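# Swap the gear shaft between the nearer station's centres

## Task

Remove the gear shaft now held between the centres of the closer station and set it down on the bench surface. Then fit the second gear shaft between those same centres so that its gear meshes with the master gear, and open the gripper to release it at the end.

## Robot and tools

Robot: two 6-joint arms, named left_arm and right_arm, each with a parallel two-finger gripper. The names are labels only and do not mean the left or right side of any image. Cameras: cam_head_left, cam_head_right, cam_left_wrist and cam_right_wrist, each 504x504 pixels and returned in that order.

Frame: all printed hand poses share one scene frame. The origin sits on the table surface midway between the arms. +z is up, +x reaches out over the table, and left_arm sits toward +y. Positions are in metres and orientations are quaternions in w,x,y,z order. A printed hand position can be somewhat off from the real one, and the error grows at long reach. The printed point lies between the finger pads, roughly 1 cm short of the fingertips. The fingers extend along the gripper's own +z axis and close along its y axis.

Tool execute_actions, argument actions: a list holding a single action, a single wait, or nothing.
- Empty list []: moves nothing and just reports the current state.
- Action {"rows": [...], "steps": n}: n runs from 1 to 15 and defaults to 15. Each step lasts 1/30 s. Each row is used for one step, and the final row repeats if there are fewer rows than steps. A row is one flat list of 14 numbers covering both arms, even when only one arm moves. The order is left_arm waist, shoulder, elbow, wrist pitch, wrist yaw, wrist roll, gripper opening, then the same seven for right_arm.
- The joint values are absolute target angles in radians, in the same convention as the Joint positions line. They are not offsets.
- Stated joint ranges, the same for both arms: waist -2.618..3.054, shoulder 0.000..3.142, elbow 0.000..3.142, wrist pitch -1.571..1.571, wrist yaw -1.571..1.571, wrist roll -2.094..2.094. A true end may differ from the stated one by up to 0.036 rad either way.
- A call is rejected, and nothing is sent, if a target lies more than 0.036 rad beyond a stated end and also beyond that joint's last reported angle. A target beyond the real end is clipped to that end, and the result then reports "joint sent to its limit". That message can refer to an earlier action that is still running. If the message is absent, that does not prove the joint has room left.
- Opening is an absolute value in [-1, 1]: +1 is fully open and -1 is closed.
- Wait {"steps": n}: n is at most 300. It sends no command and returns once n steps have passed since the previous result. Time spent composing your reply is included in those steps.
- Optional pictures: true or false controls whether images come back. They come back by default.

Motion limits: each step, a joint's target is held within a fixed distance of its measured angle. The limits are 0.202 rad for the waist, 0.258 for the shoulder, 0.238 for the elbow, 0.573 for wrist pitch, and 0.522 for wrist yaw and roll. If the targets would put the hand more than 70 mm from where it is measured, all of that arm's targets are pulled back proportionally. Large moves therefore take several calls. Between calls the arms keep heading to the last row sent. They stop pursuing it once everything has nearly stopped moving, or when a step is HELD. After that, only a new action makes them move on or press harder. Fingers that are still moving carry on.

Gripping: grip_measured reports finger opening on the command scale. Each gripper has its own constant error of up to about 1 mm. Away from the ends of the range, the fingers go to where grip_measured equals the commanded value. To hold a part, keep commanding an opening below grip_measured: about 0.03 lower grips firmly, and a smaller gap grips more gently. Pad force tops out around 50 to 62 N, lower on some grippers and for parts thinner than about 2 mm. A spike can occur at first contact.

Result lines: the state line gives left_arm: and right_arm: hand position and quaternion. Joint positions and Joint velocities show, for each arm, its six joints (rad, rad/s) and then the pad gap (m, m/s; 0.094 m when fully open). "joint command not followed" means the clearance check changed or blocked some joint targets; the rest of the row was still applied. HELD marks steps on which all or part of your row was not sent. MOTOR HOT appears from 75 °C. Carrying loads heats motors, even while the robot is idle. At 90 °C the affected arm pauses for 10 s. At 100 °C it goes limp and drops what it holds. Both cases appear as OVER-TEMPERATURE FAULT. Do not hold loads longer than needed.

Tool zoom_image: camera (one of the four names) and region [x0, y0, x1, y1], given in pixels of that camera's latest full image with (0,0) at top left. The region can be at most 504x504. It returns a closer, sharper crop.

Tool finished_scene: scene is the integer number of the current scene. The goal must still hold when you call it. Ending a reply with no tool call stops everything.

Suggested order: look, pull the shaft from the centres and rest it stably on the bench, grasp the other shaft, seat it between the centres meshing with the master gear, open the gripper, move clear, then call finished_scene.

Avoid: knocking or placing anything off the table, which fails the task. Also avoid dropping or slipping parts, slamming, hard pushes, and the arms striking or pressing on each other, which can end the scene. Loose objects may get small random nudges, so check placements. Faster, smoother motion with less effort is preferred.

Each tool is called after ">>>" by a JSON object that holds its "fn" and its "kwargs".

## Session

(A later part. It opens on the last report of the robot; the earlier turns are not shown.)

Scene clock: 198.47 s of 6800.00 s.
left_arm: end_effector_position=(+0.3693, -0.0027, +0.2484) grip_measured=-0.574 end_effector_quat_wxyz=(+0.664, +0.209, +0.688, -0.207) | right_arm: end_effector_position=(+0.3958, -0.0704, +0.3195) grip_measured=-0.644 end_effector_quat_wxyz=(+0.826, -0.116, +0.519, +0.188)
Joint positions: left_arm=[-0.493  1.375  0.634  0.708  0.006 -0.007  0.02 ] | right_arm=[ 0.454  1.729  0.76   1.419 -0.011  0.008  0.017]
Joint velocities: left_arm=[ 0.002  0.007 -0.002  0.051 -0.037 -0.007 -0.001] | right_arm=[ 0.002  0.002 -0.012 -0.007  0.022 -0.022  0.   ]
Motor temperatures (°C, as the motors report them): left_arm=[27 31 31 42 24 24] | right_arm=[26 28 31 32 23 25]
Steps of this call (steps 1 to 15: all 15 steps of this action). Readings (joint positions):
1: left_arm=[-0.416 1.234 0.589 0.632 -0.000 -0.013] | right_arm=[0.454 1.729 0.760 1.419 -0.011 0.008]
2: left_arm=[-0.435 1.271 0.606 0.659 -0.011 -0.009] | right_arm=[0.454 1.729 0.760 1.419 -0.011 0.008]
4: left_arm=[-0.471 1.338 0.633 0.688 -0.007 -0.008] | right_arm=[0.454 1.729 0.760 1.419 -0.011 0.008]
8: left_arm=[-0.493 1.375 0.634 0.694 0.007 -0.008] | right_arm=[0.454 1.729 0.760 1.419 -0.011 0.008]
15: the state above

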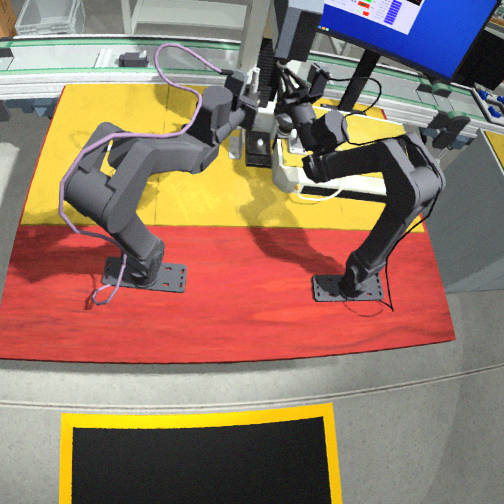

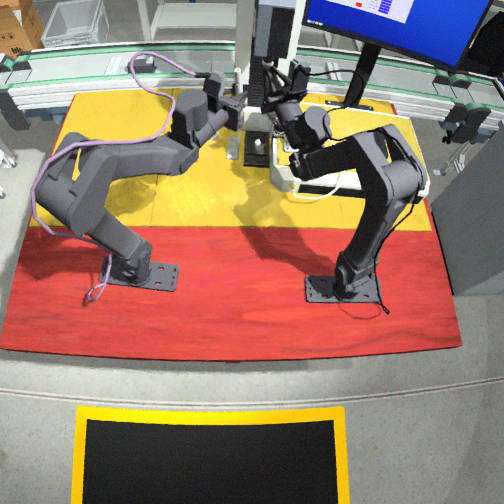

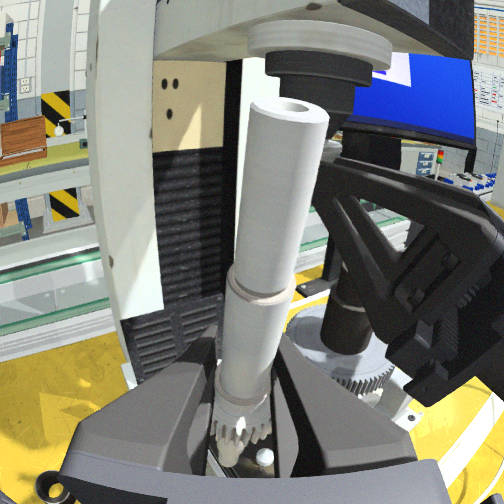

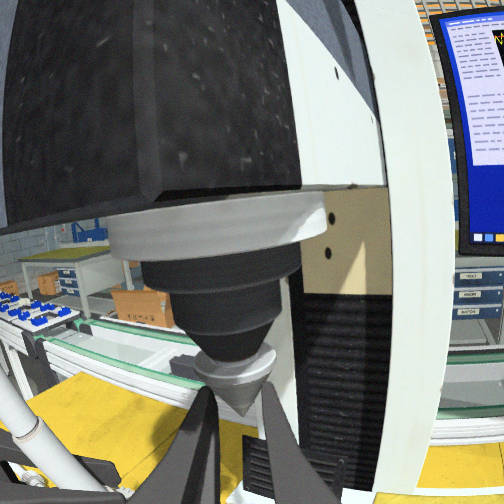

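>>> {"fn": "execute_actions", "kwargs": {"actions": [{"rows":[[-0.49,1.36,0.73,0.76,0,-0.1,-0.7,0.462,1.71,0.84,1.39,0,0,-0.65],[-0.49,1.38,0.78,0.71,0,-0.1,-0.7,0.462,1.71,0.84,1.39,0,0,-0.65],[-0.49,1.41,0.82,0.66,0,-0.1,-0.7,0.462,1.71,0.84,1.39,0,0,-0.65],[-0.49,1.45,0.865,0.62,0,-0.1,-0.7,0.462,1.71,0.84,1.39,0,0,-0.65]]}]}}

>>> {"fn": "execute_actions", "kwargs": {"actions": [{"rows":[[-0.49,1.48,0.84,0.72,0,-0.1,-0.7,0.462,1.71,0.84,1.39,0,0,-0.65],[-0.49,1.5,0.84,0.75,0,-0.1,-0.7,0.462,1.71,0.84,1.39,0,0,-0.65],[-0.49,1.53,0.84,0.78,0,-0.1,-0.7,0.462,1.71,0.84,1.39,0,0,-0.65],[-0.49,1.56,0.84,0.81,0,-0.1,-0.7,0.462,1.71,0.84,1.39,0,0,-0.65],[-0.49,1.59,0.84,0.83,0,-0.1,-0.7,0.462,1.71,0.84,1.39,0,0,-0.65],[-0.5,1.62,0.83,0.83,0,-0.1,-0.7,0.462,1.71,0.84,1.39,0,0,-0.65]]}]}}

>>> {"fn": "zoom_image", "kwargs": {"camera": "cam_head_right", "region": [200,50,320,170]}}

Scene clock: 210.83 s of 6800.00 s.
left_arm: end_effector_position=(+0.3962, -0.0208, +0.2590) grip_measured=-0.574 end_effector_quat_wxyz=(+0.633, +0.186, +0.716, -0.227) | right_arm: end_effector_position=(+0.3958, -0.0704, +0.3195) grip_measured=-0.644 end_effector_quat_wxyz=(+0.826, -0.116, +0.519, +0.188)
Joint positions: left_arm=[-0.493  1.461  0.82   0.546  0.006 -0.09   0.02 ] | right_arm=[ 0.454  1.729  0.76   1.419 -0.011  0.008  0.017]
Joint velocities: left_arm=[-0.002 -0.002  0.017 -0.081 -0.007 -0.037 -0.001] | right_arm=[ 0.017  0.002 -0.022  0.007  0.051  0.022  0.   ]
Motor temperatures (°C, as the motors report them): left_arm=[27 32 33 49 24 24] | right_arm=[26 28 31 32 23 25]
Steps of this call (steps 1 to 15: the robot went on to your last target; steps 16 to 90: nothing new was sent; then 8.87 s passed at rest; steps 91 to 105: all 15 steps of this action). Readings (joint positions):
91: left_arm=[-0.493 1.375 0.639 0.706 0.006 -0.020] | right_arm=[0.454 1.729 0.760 1.419 -0.011 0.008]
92: left_arm=[-0.493 1.378 0.657 0.683 0.006 -0.035] | right_arm=[0.454 1.729 0.760 1.419 -0.011 0.008]
94: left_arm=[-0.493 1.409 0.726 0.628 0.006 -0.056] | right_arm=[0.454 1.729 0.760 1.419 -0.011 0.008]
98: left_arm=[-0.493 1.461 0.818 0.591 0.006 -0.079] | right_arm=[0.454 1.729 0.760 1.419 -0.011 0.008]
105: the state above

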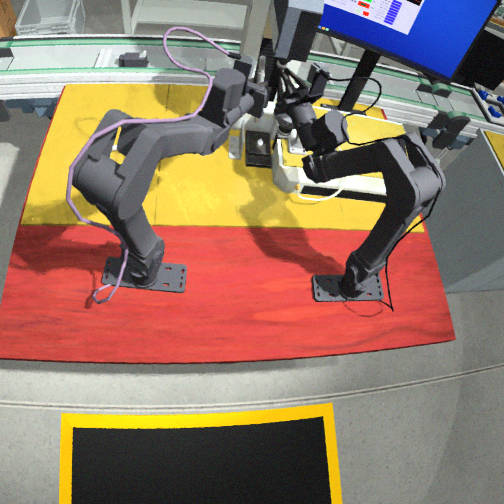

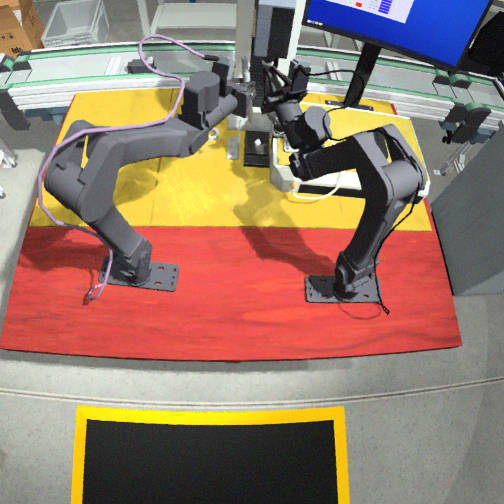

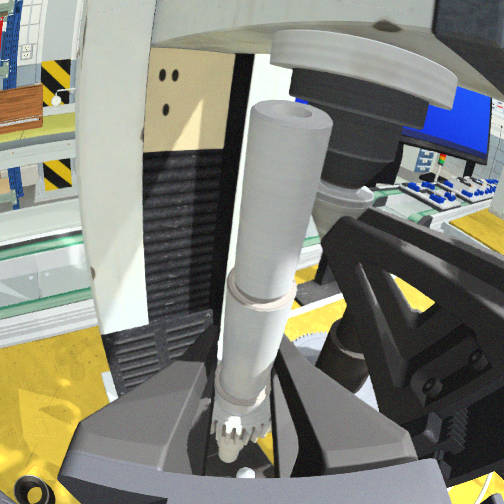

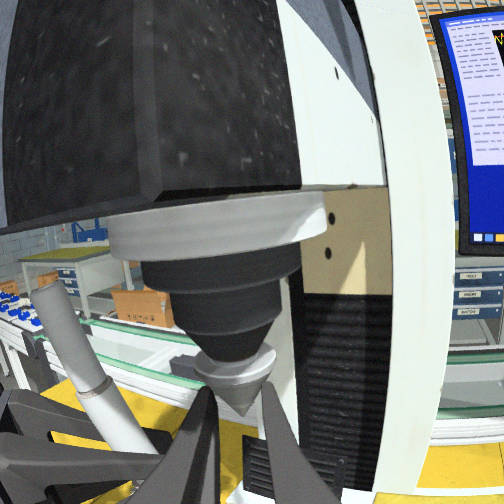

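Scene clock: 211.33 s of 6800.00 s.
left_arm: end_effector_position=(+0.4163, -0.0343, +0.2015) grip_measured=-0.574 end_effector_quat_wxyz=(+0.614, +0.189, +0.734, -0.221) | right_arm: end_effector_position=(+0.3958, -0.0704, +0.3195) grip_measured=-0.644 end_effector_quat_wxyz=(+0.826, -0.116, +0.519, +0.188)
Joint positions: left_arm=[-0.493  1.653  0.808  0.698  0.006 -0.093  0.02 ] | right_arm=[ 0.454  1.729  0.76   1.419 -0.011  0.008  0.017]
Joint velocities: left_arm=[ 0.002  0.002  0.002  0.139 -0.037 -0.051 -0.001] | right_arm=[ 0.002  0.007  0.002  0.007 -0.051  0.007  0.001]
Motor temperatures (°C, as the motors report them): left_arm=[27 32 33 49 24 24] | right_arm=[26 28 31 32 23 25]
Steps of this call (steps 1 to 15: all 15 steps of this action). Readings (joint positions):
1: left_arm=[-0.493 1.465 0.820 0.552 0.006 -0.091] | right_arm=[0.454 1.729 0.760 1.419 -0.011 0.008]
2: left_arm=[-0.493 1.475 0.820 0.570 0.006 -0.091] | right_arm=[0.454 1.729 0.760 1.419 -0.011 0.008]
4: left_arm=[-0.493 1.510 0.820 0.621 0.006 -0.092] | right_arm=[0.454 1.729 0.760 1.419 -0.011 0.008]
8: left_arm=[-0.493 1.614 0.820 0.694 0.006 -0.093] | right_arm=[0.454 1.729 0.760 1.419 -0.011 0.008]
15: the state above

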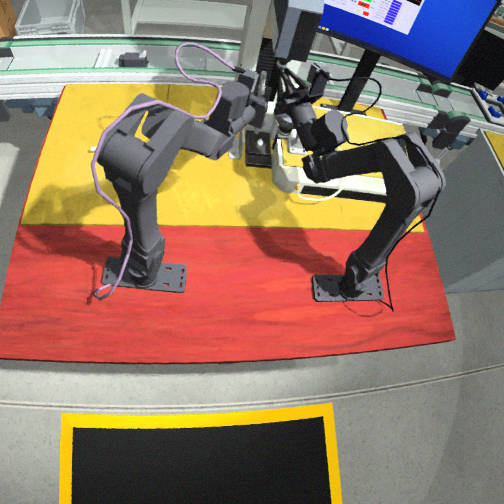

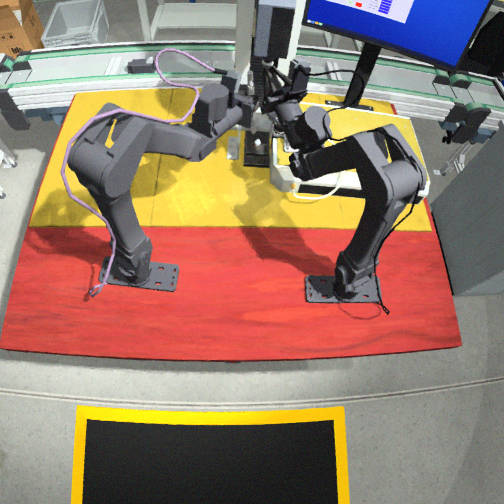

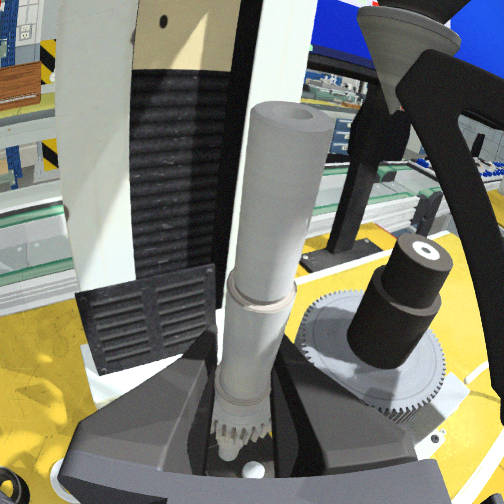

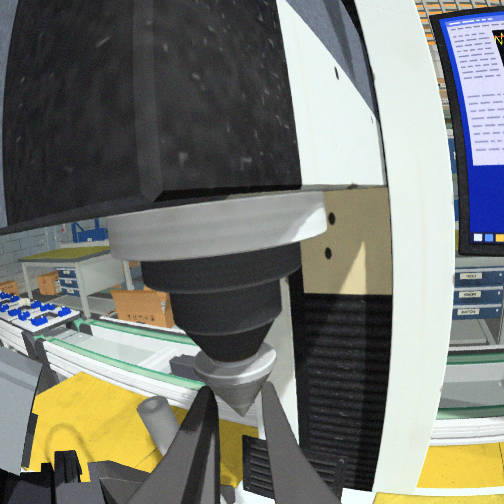

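Region (200, 50, 320, 170) of cam_head_right's 504x504 image, scaled by 4.200, with more detail than that image has.

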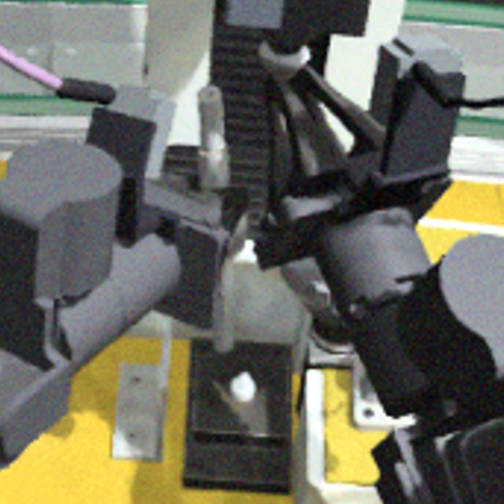

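Swing the bottom over the lower centre, top leaning left.

>>> {"fn": "execute_actions", "kwargs": {"actions": [{"rows":[[-0.51,1.62,0.83,0.83,0,-0.15,-0.7,0.462,1.71,0.84,1.39,0,0,-0.65],[-0.52,1.62,0.83,0.83,0,-0.15,-0.7,0.462,1.71,0.84,1.39,0,0,-0.65],[-0.535,1.62,0.83,0.83,0,-0.15,-0.7,0.462,1.71,0.84,1.39,0,0,-0.65]]}]}}

>>> {"fn": "zoom_image", "kwargs": {"camera": "cam_head_right", "region": [220,90,300,170]}}

>>> {"fn": "zoom_image", "kwargs": {"camera": "cam_left_wrist", "region": [190,400,290,500]}}

Scene clock: 218.50 s of 6800.00 s.
left_arm: end_effector_position=(+0.4057, -0.0505, +0.2057) grip_measured=-0.574 end_effector_quat_wxyz=(+0.610, +0.183, +0.729, -0.249) | right_arm: end_effector_position=(+0.3958, -0.0703, +0.3194) grip_measured=-0.644 end_effector_quat_wxyz=(+0.826, -0.117, +0.519, +0.188)
Joint positions: left_arm=[-0.534  1.653  0.808  0.714  0.001 -0.141  0.02 ] | right_arm=[ 0.454  1.729  0.76   1.419 -0.012  0.007  0.017]
Joint velocities: left_arm=[ 0.002 -0.012 -0.017  0.081 -0.095 -0.051 -0.   ] | right_arm=[-0.012  0.007  0.007  0.022  0.007  0.007  0.001]
Motor temperatures (°C, as the motors report them): left_arm=[27 33 33 52 24 24] | right_arm=[26 28 31 32 23 25]
Steps of this call (steps 1 to 30: the robot went on to your last target; steps 31 to 90: nothing new was sent; then 3.67 s passed at rest; steps 91 to 105: all 15 steps of this action). Readings (joint positions):
91: left_arm=[-0.494 1.653 0.808 0.714 0.005 -0.101] | right_arm=[0.454 1.729 0.760 1.419 -0.011 0.008]
92: left_arm=[-0.497 1.653 0.808 0.714 0.003 -0.109] | right_arm=[0.454 1.729 0.760 1.419 -0.011 0.008]
94: left_arm=[-0.510 1.653 0.808 0.714 -0.001 -0.121] | right_arm=[0.454 1.729 0.760 1.419 -0.011 0.008]
98: left_arm=[-0.533 1.653 0.808 0.714 0.001 -0.135] | right_arm=[0.454 1.729 0.760 1.419 -0.012 0.008]
105: the state above

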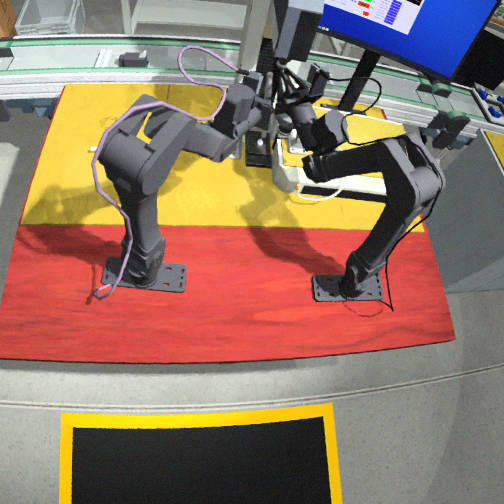

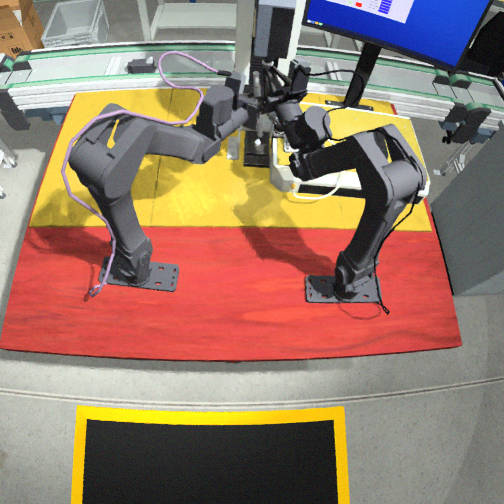

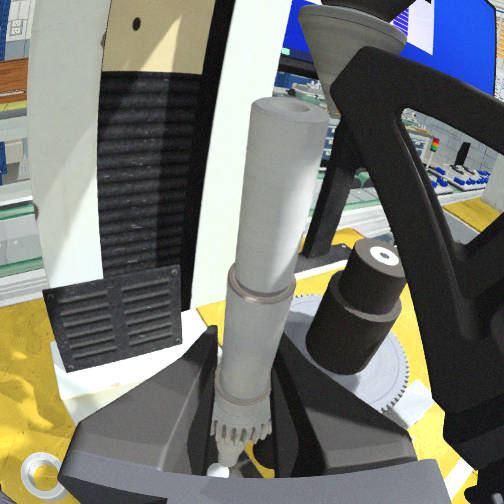

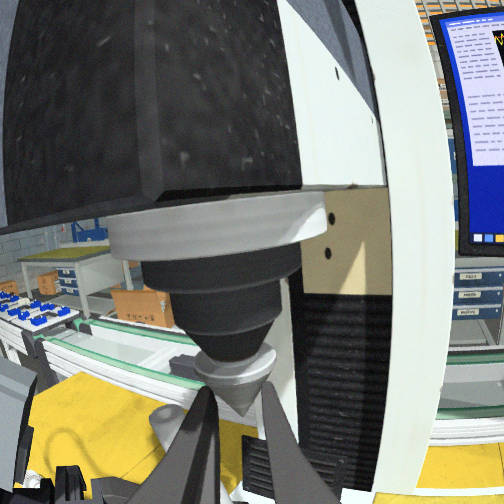

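Region (220, 90, 300, 170) of cam_head_right's 504x504 image, scaled by 6.300, with more detail than that image has.

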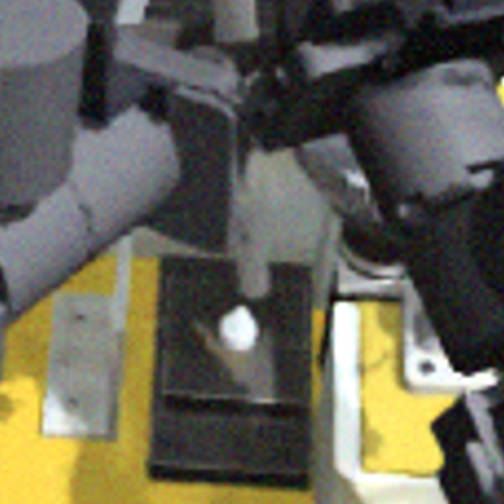

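Region (190, 400, 290, 500) of cam_left_wrist's 504x504 image, scaled by 5.040, with more detail than that image has.

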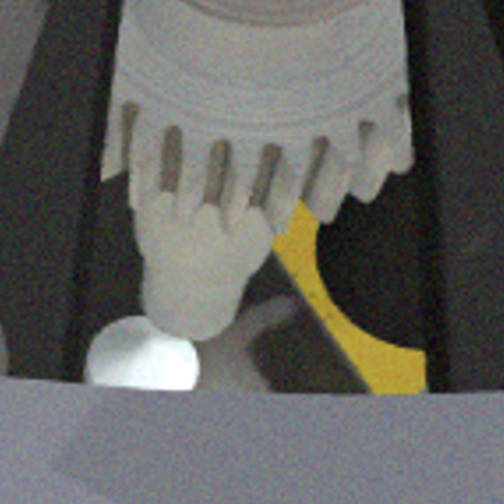

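>>> {"fn": "execute_actions", "kwargs": {"actions": [{"rows":[[-0.535,1.62,0.83,0.765,0,-0.105,-0.7,0.462,1.71,0.84,1.39,0,0,-0.65]]}]}}

>>> {"fn": "zoom_image", "kwargs": {"camera": "cam_head_right", "region": [220,90,300,170]}}

>>> {"fn": "zoom_image", "kwargs": {"camera": "cam_left_wrist", "region": [190,400,290,500]}}

Scene clock: 223.57 s of 6800.00 s.
left_arm: end_effector_position=(+0.4054, -0.0503, +0.2027) grip_measured=-0.574 end_effector_quat_wxyz=(+0.609, +0.192, +0.731, -0.241) | right_arm: end_effector_position=(+0.3958, -0.0703, +0.3193) grip_measured=-0.644 end_effector_quat_wxyz=(+0.827, -0.119, +0.518, +0.184)
Joint positions: left_arm=[-0.534  1.653  0.808  0.702  0.001 -0.121  0.02 ] | right_arm=[ 0.454  1.729  0.76   1.419 -0.012 -0.001  0.017]
Joint velocities: left_arm=[-0.002 -0.022 -0.012 -0.051 -0.066  0.007 -0.   ] | right_arm=[ 0.002 -0.012  0.002 -0.022 -0.022  0.007  0.001]
Motor temperatures (°C, as the motors report them): left_arm=[27 34 33 53 24 24] | right_arm=[26 28 31 32 23 25]
Steps of this call (steps 1 to 15: the robot went on to your last target; steps 16 to 90: nothing new was sent; then 1.57 s passed at rest; steps 91 to 105: all 15 steps of this action). Readings (joint positions):
91: left_arm=[-0.534 1.653 0.808 0.712 0.001 -0.138] | right_arm=[0.454 1.729 0.760 1.419 -0.012 0.007]
92: left_arm=[-0.534 1.653 0.808 0.710 0.001 -0.134] | right_arm=[0.454 1.729 0.760 1.419 -0.012 0.006]
94: left_arm=[-0.534 1.653 0.808 0.706 0.001 -0.128] | right_arm=[0.454 1.729 0.760 1.419 -0.012 0.003]
98: left_arm=[-0.534 1.653 0.808 0.703 0.001 -0.123] | right_arm=[0.454 1.729 0.760 1.419 -0.012 0.000]
105: the state above

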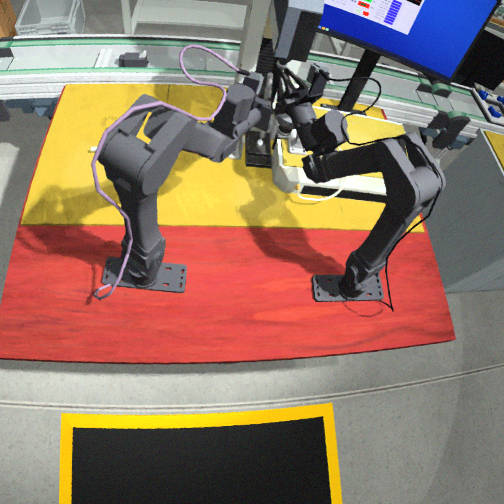

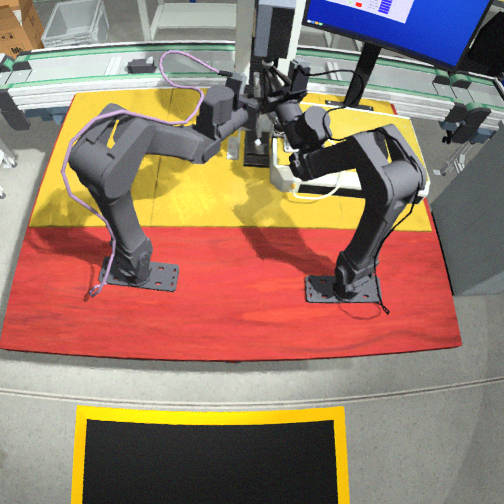

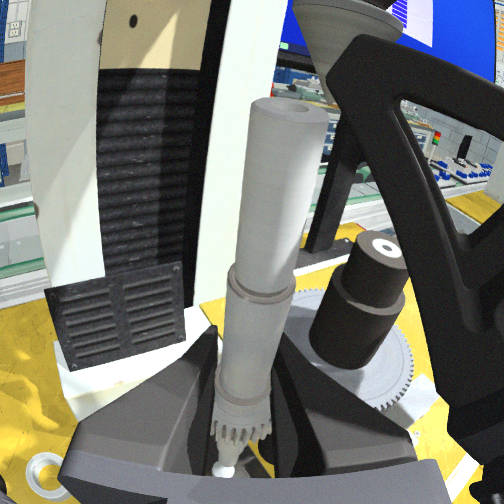

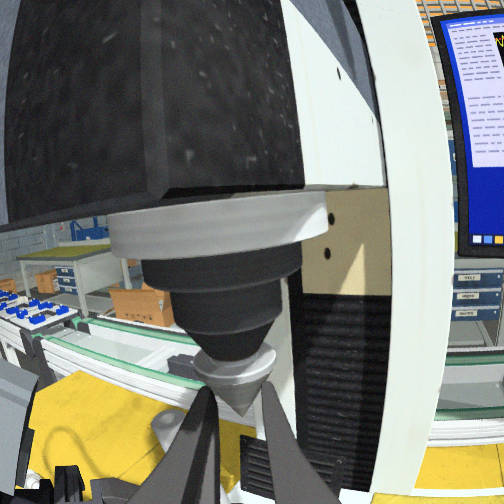

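Region (220, 90, 300, 170) of cam_head_right's 504x504 image, scaled by 6.300, with more detail than that image has.

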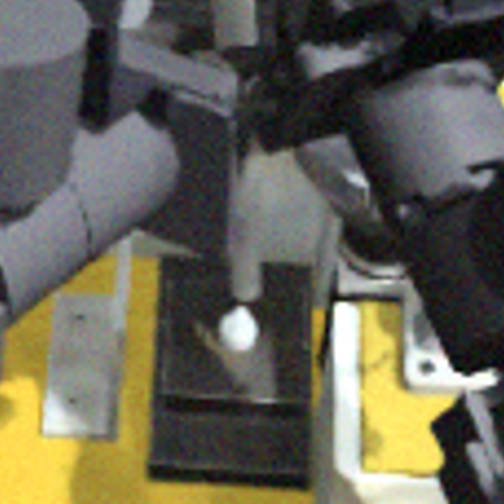

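Region (190, 400, 290, 500) of cam_left_wrist's 504x504 image, scaled by 5.040, with more detail than that image has.

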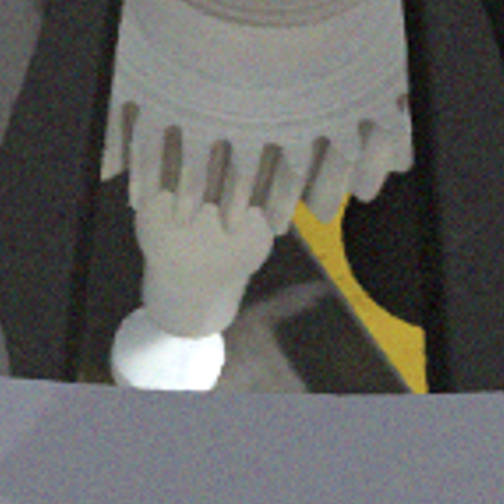

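>>> {"fn": "execute_actions", "kwargs": {"actions": [{"rows":[[-0.517,1.64,0.83,0.8,0,-0.15,-0.7,0.462,1.71,0.84,1.39,0,0,-0.65],[-0.517,1.64,0.83,0.8,0,-0.15,-0.7,0.462,1.71,0.84,1.39,0,0,-0.65],[-0.517,1.64,0.83,0.8,0,-0.15,-0.7,0.462,1.71,0.84,1.39,0,0,-0.65],[-0.517,1.67,0.83,0.8,0,-0.15,-0.7,0.462,1.71,0.84,1.39,0,0,-0.65]]}]}}

>>> {"fn": "zoom_image", "kwargs": {"camera": "cam_head_right", "region": [220,90,300,170]}}

>>> {"fn": "zoom_image", "kwargs": {"camera": "cam_left_wrist", "region": [190,400,290,500]}}

Scene clock: 228.60 s of 6800.00 s.
left_arm: end_effector_position=(+0.4107, -0.0469, +0.1943) grip_measured=-0.574 end_effector_quat_wxyz=(+0.604, +0.181, +0.738, -0.242) | right_arm: end_effector_position=(+0.3958, -0.0703, +0.3193) grip_measured=-0.644 end_effector_quat_wxyz=(+0.827, -0.119, +0.518, +0.184)
Joint positions: left_arm=[-0.522  1.677  0.808  0.715  0.001 -0.141  0.02 ] | right_arm=[ 0.454  1.729  0.76   1.419 -0.011 -0.001  0.017]
Joint velocities: left_arm=[-0.002 -0.012 -0.007  0.022  0.007  0.007 -0.   ] | right_arm=[-0.012  0.002  0.012 -0.007 -0.022 -0.037  0.001]
Motor temperatures (°C, as the motors report them): left_arm=[27 34 33 53 24 24] | right_arm=[26 28 31 32 23 25]
Steps of this call (steps 1 to 15: the robot went on to your last target; steps 16 to 90: nothing new was sent; then 1.53 s passed at rest; steps 91 to 105: all 15 steps of this action). Readings (joint positions):
91: left_arm=[-0.532 1.653 0.808 0.702 0.002 -0.124] | right_arm=[0.454 1.729 0.760 1.419 -0.011 -0.001]
92: left_arm=[-0.530 1.653 0.808 0.702 0.002 -0.128] | right_arm=[0.454 1.729 0.760 1.419 -0.011 -0.001]
94: left_arm=[-0.526 1.656 0.808 0.704 0.002 -0.134] | right_arm=[0.454 1.729 0.760 1.419 -0.011 -0.001]
98: left_arm=[-0.522 1.677 0.808 0.712 0.001 -0.139] | right_arm=[0.454 1.729 0.760 1.419 -0.011 -0.001]
105: the state above

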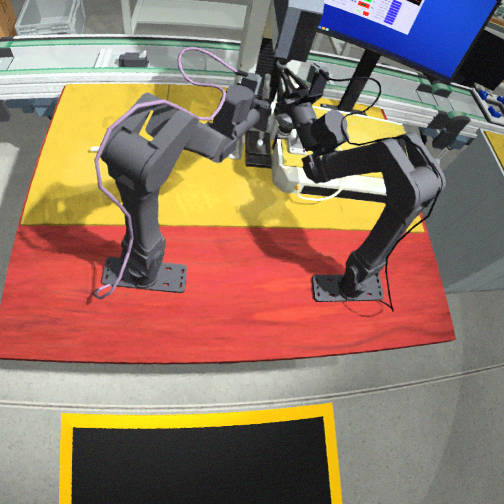

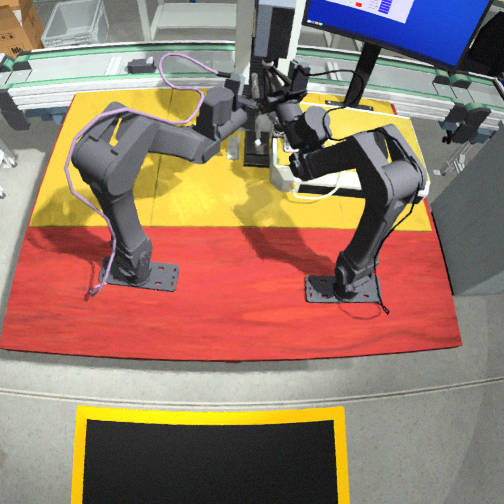

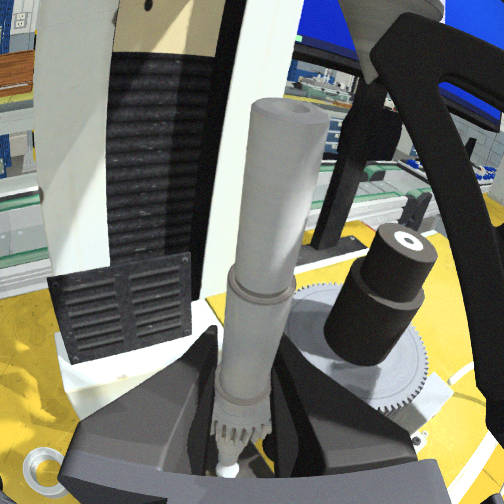

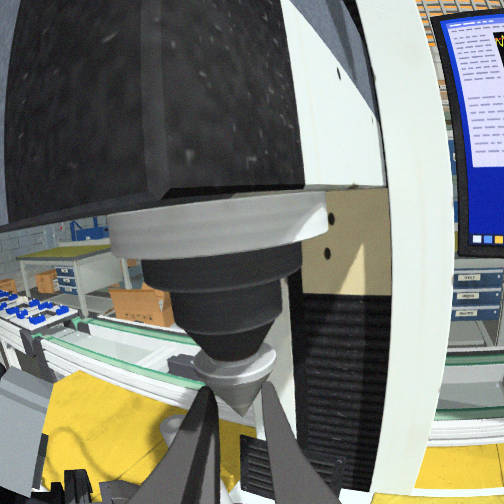

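Region (220, 90, 300, 170) of cam_head_right's 504x504 image, scaled by 6.300, with more detail than that image has.

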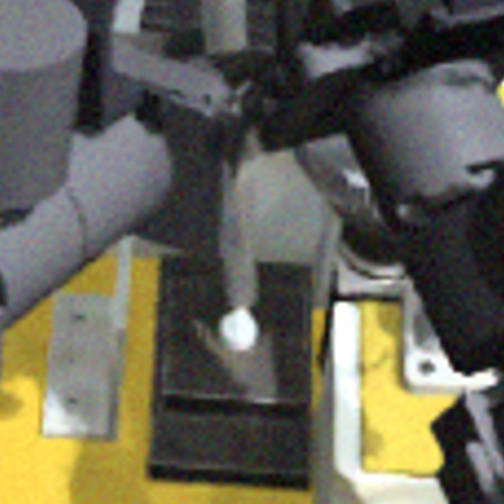

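Region (190, 400, 290, 500) of cam_left_wrist's 504x504 image, scaled by 5.040, with more detail than that image has.

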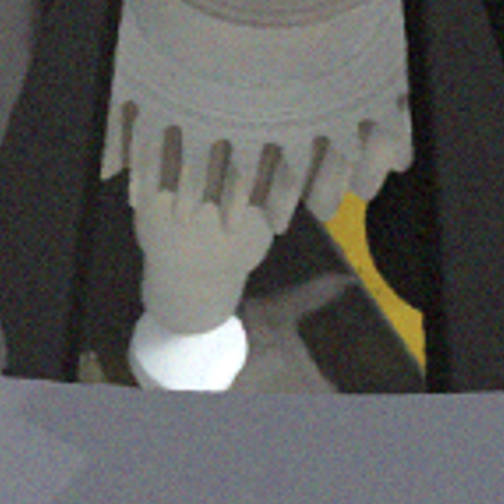

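>>> {"fn": "execute_actions", "kwargs": {"actions": [{"rows":[[-0.517,1.67,0.785,0.75,0,-0.15,-0.7,0.462,1.71,0.84,1.39,0,0,-0.65]]}]}}

>>> {"fn": "zoom_image", "kwargs": {"camera": "cam_head_right", "region": [220,90,300,170]}}

>>> {"fn": "zoom_image", "kwargs": {"camera": "cam_left_wrist", "region": [190,400,290,500]}}

Scene clock: 232.43 s of 6800.00 s.
left_arm: end_effector_position=(+0.4099, -0.0463, +0.1929) grip_measured=-0.574 end_effector_quat_wxyz=(+0.603, +0.181, +0.738, -0.242) | right_arm: end_effector_position=(+0.3958, -0.0703, +0.3193) grip_measured=-0.644 end_effector_quat_wxyz=(+0.827, -0.119, +0.518, +0.184)
Joint positions: left_arm=[-0.522  1.677  0.801  0.722  0.001 -0.142  0.02 ] | right_arm=[ 0.454  1.729  0.76   1.419 -0.011 -0.001  0.017]
Joint velocities: left_arm=[ 0.002  0.002 -0.002 -0.007  0.037 -0.051  0.001] | right_arm=[-0.012 -0.002 -0.017 -0.095 -0.051 -0.022  0.   ]
Motor temperatures (°C, as the motors report them): left_arm=[27 34 33 53 24 24] | right_arm=[26 28 32 32 23 25]
Steps of this call (steps 1 to 15: the robot went on to your last target; steps 16 to 90: nothing new was sent; then 0.33 s passed at rest; steps 91 to 105: all 15 steps of this action). Readings (joint positions):
91: left_arm=[-0.522 1.677 0.805 0.714 0.001 -0.141] | right_arm=[0.454 1.729 0.760 1.419 -0.011 -0.001]
92: left_arm=[-0.522 1.677 0.803 0.717 0.001 -0.141] | right_arm=[0.454 1.729 0.760 1.419 -0.011 -0.001]
94: left_arm=[-0.522 1.677 0.802 0.720 0.001 -0.142] | right_arm=[0.454 1.729 0.760 1.419 -0.011 -0.001]
98: left_arm=[-0.522 1.677 0.801 0.721 0.001 -0.142] | right_arm=[0.454 1.729 0.760 1.419 -0.011 -0.001]
105: the state above

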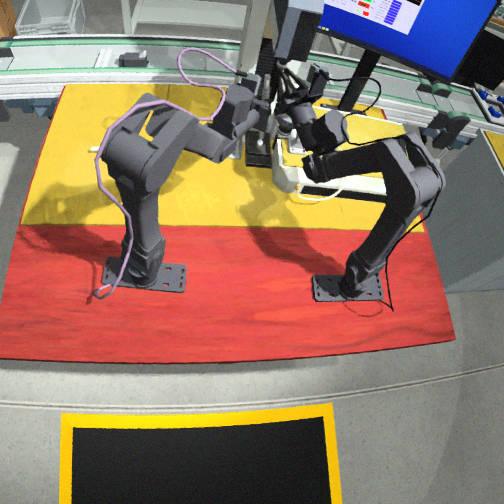

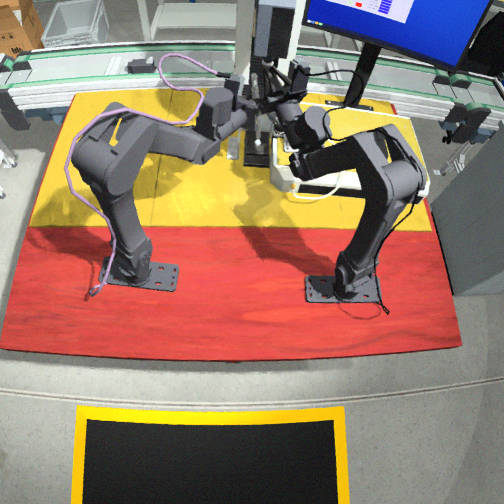

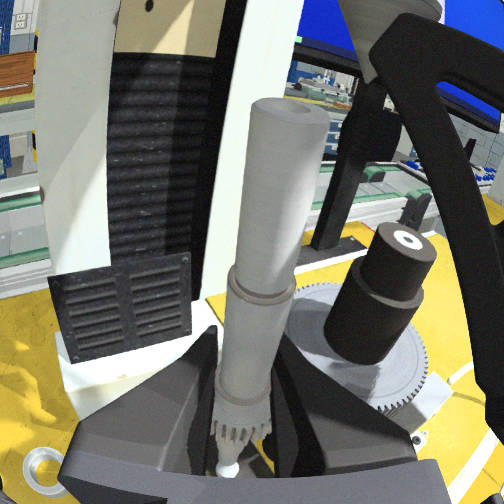

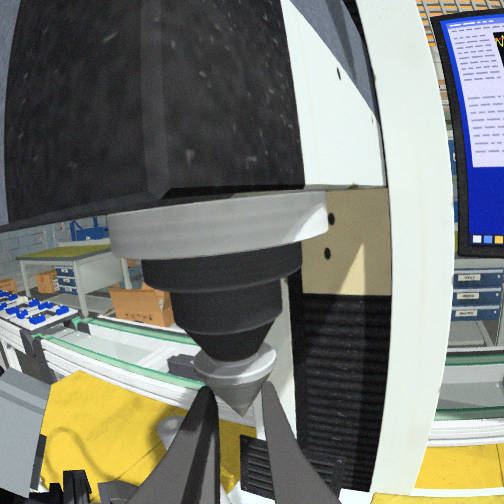

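Region (220, 90, 300, 170) of cam_head_right's 504x504 image, scaled by 6.300, with more detail than that image has.

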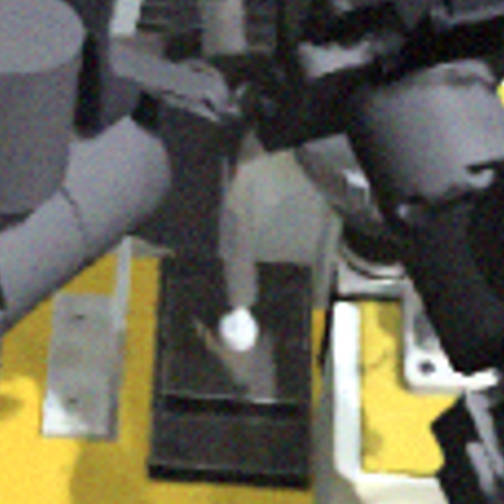

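Region (190, 400, 290, 500) of cam_left_wrist's 504x504 image, scaled by 5.040, with more detail than that image has.

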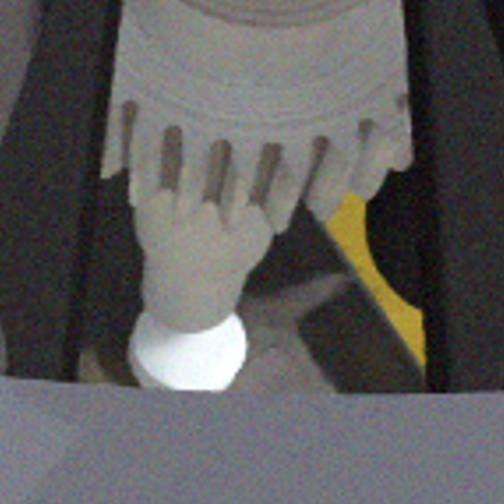

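Resting on the rim. Unload, move back about 4 mm, lower.

>>> {"fn": "execute_actions", "kwargs": {"actions": [{"rows":[[-0.517,1.6,0.8,0.81,0,-0.15,-0.7,0.462,1.71,0.84,1.39,0,0,-0.65]]}], "pictures": false}}

>>> {"fn": "execute_actions", "kwargs": {"actions": [{"rows":[[-0.517,1.62,0.8,0.76,0,-0.15,-0.7,0.462,1.71,0.84,1.39,0,0,-0.65]]}]}}

>>> {"fn": "zoom_image", "kwargs": {"camera": "cam_left_wrist", "region": [190,400,290,500]}}

Scene clock: 236.63 s of 6800.00 s.
left_arm: end_effector_position=(+0.4064, -0.0438, +0.2043) grip_measured=-0.574 end_effector_quat_wxyz=(+0.611, +0.179, +0.731, -0.246) | right_arm: end_effector_position=(+0.3958, -0.0703, +0.3193) grip_measured=-0.644 end_effector_quat_wxyz=(+0.827, -0.119, +0.518, +0.184)
Joint positions: left_arm=[-0.522  1.644  0.792  0.719  0.001 -0.143  0.02 ] | right_arm=[ 0.454  1.729  0.76   1.419 -0.011 -0.001  0.017]
Joint velocities: left_arm=[-0.002  0.017  0.022 -0.066  0.007 -0.051 -0.   ] | right_arm=[-0.012 -0.012 -0.007  0.066 -0.037 -0.051 -0.001]
Motor temperatures (°C, as the motors report them): left_arm=[27 34 32 53 24 24] | right_arm=[26 28 32 32 23 25]
Steps of this call (steps 1 to 15: the robot went on to your last target; steps 16 to 90: nothing new was sent; then 0.70 s passed at rest; steps 91 to 105: all 15 steps of this action). Readings (joint positions):
91: left_arm=[-0.522 1.672 0.801 0.723 0.001 -0.142] | right_arm=[0.454 1.729 0.760 1.419 -0.011 -0.001]
92: left_arm=[-0.522 1.666 0.797 0.720 0.001 -0.142] | right_arm=[0.454 1.729 0.760 1.419 -0.011 -0.001]
94: left_arm=[-0.522 1.654 0.792 0.719 0.001 -0.142] | right_arm=[0.454 1.729 0.760 1.419 -0.011 -0.001]
98: left_arm=[-0.522 1.644 0.792 0.719 0.001 -0.142] | right_arm=[0.454 1.729 0.760 1.419 -0.011 -0.001]
105: the state above

Scene clock: 237.13 s of 6800.00 s.
left_arm: end_effector_position=(+0.4052, -0.0430, +0.1947) grip_measured=-0.574 end_effector_quat_wxyz=(+0.598, +0.182, +0.743, -0.240) | right_arm: end_effector_position=(+0.3958, -0.0703, +0.3193) grip_measured=-0.644 end_effector_quat_wxyz=(+0.827, -0.119, +0.518, +0.184)
Joint positions: left_arm=[-0.522  1.644  0.792  0.68   0.001 -0.143  0.02 ] | right_arm=[ 0.454  1.729  0.76   1.419 -0.011 -0.001  0.017]
Joint velocities: left_arm=[ 0.002 -0.007  0.002 -0.037 -0.051  0.007  0.   ] | right_arm=[-0.007 -0.007  0.007 -0.051  0.007 -0.051 -0.001]
Motor temperatures (°C, as the motors report them): left_arm=[27 34 32 53 24 24] | right_arm=[26 28 32 32 23 25]
Steps of this call (steps 1 to 15: all 15 steps of this action). Readings (joint positions):
1: left_arm=[-0.522 1.644 0.792 0.716 0.001 -0.143] | right_arm=[0.454 1.729 0.760 1.419 -0.011 -0.001]
2: left_arm=[-0.522 1.644 0.792 0.712 0.001 -0.143] | right_arm=[0.454 1.729 0.760 1.419 -0.011 -0.001]
4: left_arm=[-0.522 1.644 0.792 0.701 0.001 -0.143] | right_arm=[0.454 1.729 0.760 1.419 -0.011 -0.001]
8: left_arm=[-0.522 1.644 0.792 0.685 0.001 -0.143] | right_arm=[0.454 1.729 0.760 1.419 -0.011 -0.001]
15: the state above

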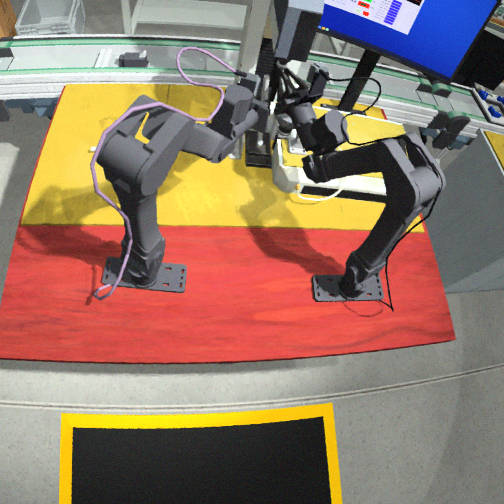

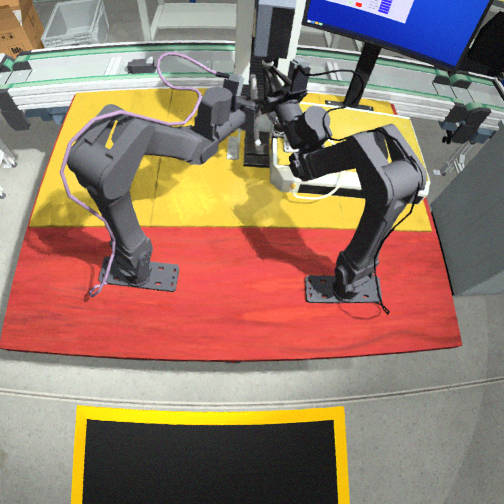

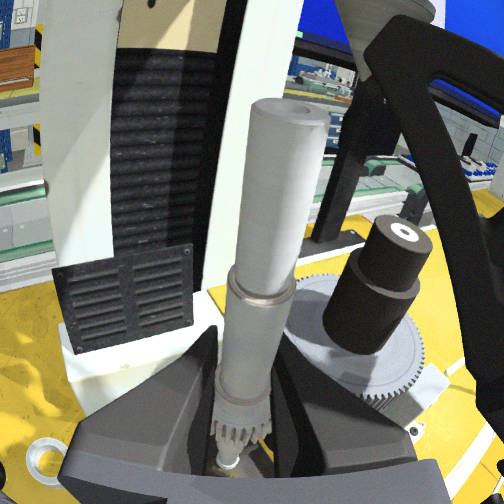

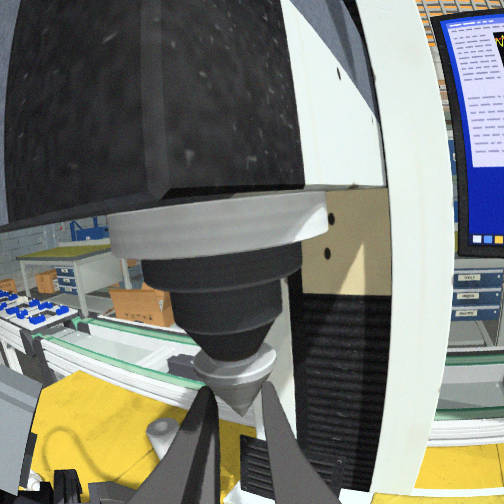

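Region (190, 400, 290, 500) of cam_left_wrist's 504x504 image, scaled by 5.040, with more detail than that image has.

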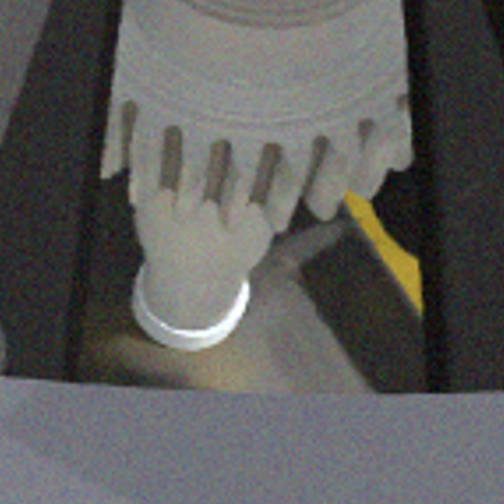

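>>> {"fn": "execute_actions", "kwargs": {"actions": [{"rows":[[-0.517,1.62,0.82,0.83,0,-0.15,-0.7,0.462,1.71,0.84,1.39,0,0,-0.65]]}], "pictures": false}}

>>> {"fn": "execute_actions", "kwargs": {"actions": [{"rows":[[-0.517,1.65,0.82,0.8,0,-0.15,-0.7,0.462,1.71,0.84,1.39,0,0,-0.65],[-0.517,1.66,0.82,0.8,0,-0.15,-0.7,0.462,1.71,0.84,1.39,0,0,-0.65],[-0.517,1.67,0.82,0.8,0,-0.15,-0.7,0.462,1.71,0.84,1.39,0,0,-0.65],[-0.517,1.69,0.82,0.78,0,-0.15,-0.7,0.462,1.71,0.84,1.39,0,0,-0.65]]}]}}

>>> {"fn": "zoom_image", "kwargs": {"camera": "cam_left_wrist", "region": [190,400,290,500]}}

Scene clock: 245.30 s of 6800.00 s.
left_arm: end_effector_position=(+0.4062, -0.0437, +0.2023) grip_measured=-0.574 end_effector_quat_wxyz=(+0.608, +0.179, +0.733, -0.245) | right_arm: end_effector_position=(+0.3958, -0.0703, +0.3193) grip_measured=-0.644 end_effector_quat_wxyz=(+0.827, -0.119, +0.518, +0.184)
Joint positions: left_arm=[-0.522  1.644  0.792  0.711  0.001 -0.143  0.02 ] | right_arm=[ 0.454  1.729  0.76   1.419 -0.011 -0.001  0.017]
Joint velocities: left_arm=[-0.002  0.017 -0.012  0.007  0.037 -0.022 -0.001] | right_arm=[ 0.002 -0.007  0.002  0.007  0.022 -0.037 -0.   ]
Motor temperatures (°C, as the motors report them): left_arm=[27 34 32 54 24 24] | right_arm=[26 28 32 32 23 25]
Steps of this call (steps 1 to 15: the robot went on to your last target; steps 16 to 90: nothing new was sent; then 4.67 s passed at rest; steps 91 to 105: all 15 steps of this action). Readings (joint positions):
91: left_arm=[-0.522 1.644 0.792 0.682 0.001 -0.143] | right_arm=[0.454 1.729 0.760 1.419 -0.011 -0.001]
92: left_arm=[-0.522 1.644 0.792 0.686 0.001 -0.143] | right_arm=[0.454 1.729 0.760 1.419 -0.011 -0.001]
94: left_arm=[-0.522 1.644 0.792 0.695 0.001 -0.143] | right_arm=[0.454 1.729 0.760 1.419 -0.011 -0.001]
98: left_arm=[-0.522 1.644 0.792 0.708 0.001 -0.143] | right_arm=[0.454 1.729 0.760 1.419 -0.011 -0.001]
105: the state above

Scene clock: 245.80 s of 6800.00 s.
left_arm: end_effector_position=(+0.4094, -0.0459, +0.1885) grip_measured=-0.574 end_effector_quat_wxyz=(+0.601, +0.179, +0.740, -0.243) | right_arm: end_effector_position=(+0.3958, -0.0703, +0.3193) grip_measured=-0.644 end_effector_quat_wxyz=(+0.827, -0.119, +0.518, +0.184)
Joint positions: left_arm=[-0.522  1.684  0.793  0.731  0.001 -0.147  0.02 ] | right_arm=[ 0.454  1.729  0.76   1.419 -0.011 -0.001  0.017]
Joint velocities: left_arm=[ 0.002 -0.022  0.002  0.007  0.007 -0.037 -0.   ] | right_arm=[-0.007 -0.002 -0.002 -0.022  0.007  0.022 -0.001]
Motor temperatures (°C, as the motors report them): left_arm=[27 34 32 54 24 24] | right_arm=[26 28 32 32 23 25]
Steps of this call (steps 1 to 15: all 15 steps of this action). Readings (joint positions):
1: left_arm=[-0.522 1.646 0.792 0.711 0.001 -0.143] | right_arm=[0.454 1.729 0.760 1.419 -0.011 -0.001]
2: left_arm=[-0.522 1.649 0.792 0.712 0.001 -0.143] | right_arm=[0.454 1.729 0.760 1.419 -0.011 -0.001]
4: left_arm=[-0.522 1.665 0.792 0.713 0.001 -0.143] | right_arm=[0.454 1.729 0.760 1.419 -0.011 -0.001]
8: left_arm=[-0.522 1.684 0.793 0.731 0.001 -0.146] | right_arm=[0.454 1.729 0.760 1.419 -0.011 -0.001]
15: the state above

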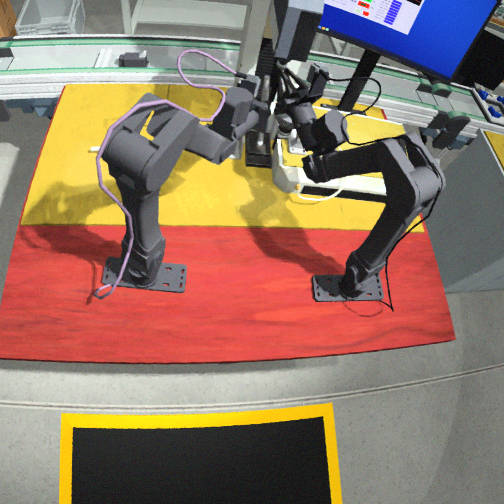

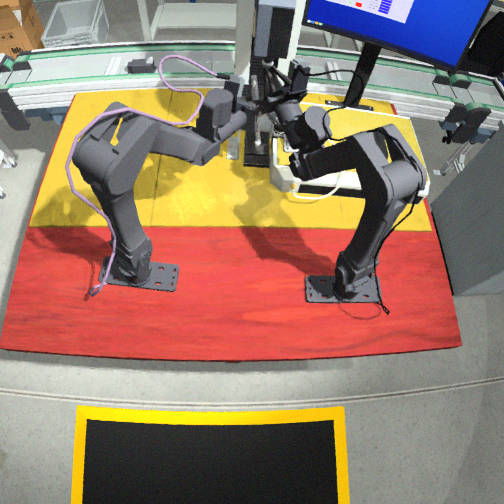

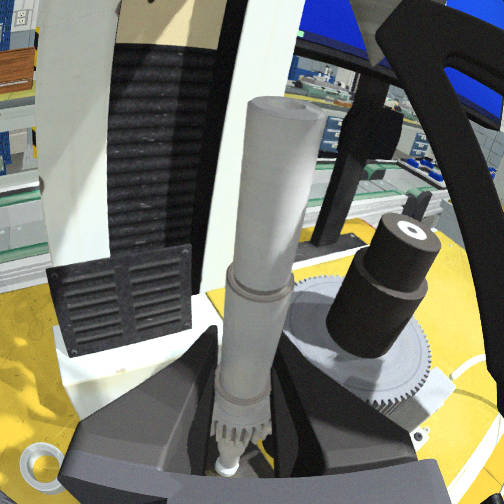

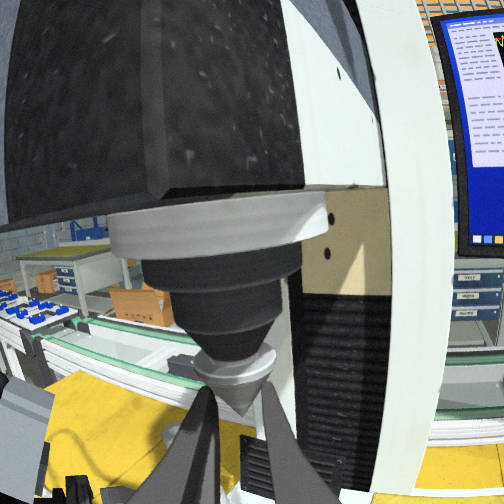

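Region (190, 400, 290, 500) of cam_left_wrist's 504x504 image, scaled by 5.040, with more detail than that image has.

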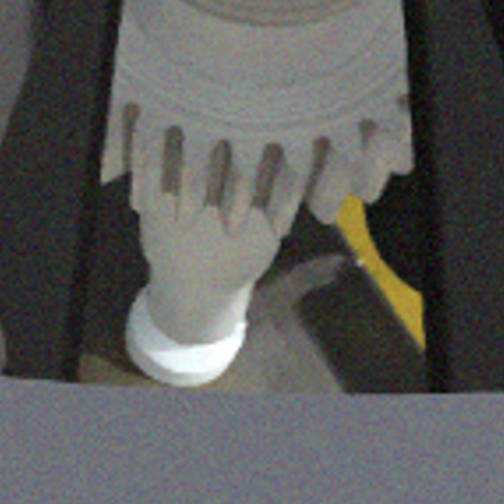

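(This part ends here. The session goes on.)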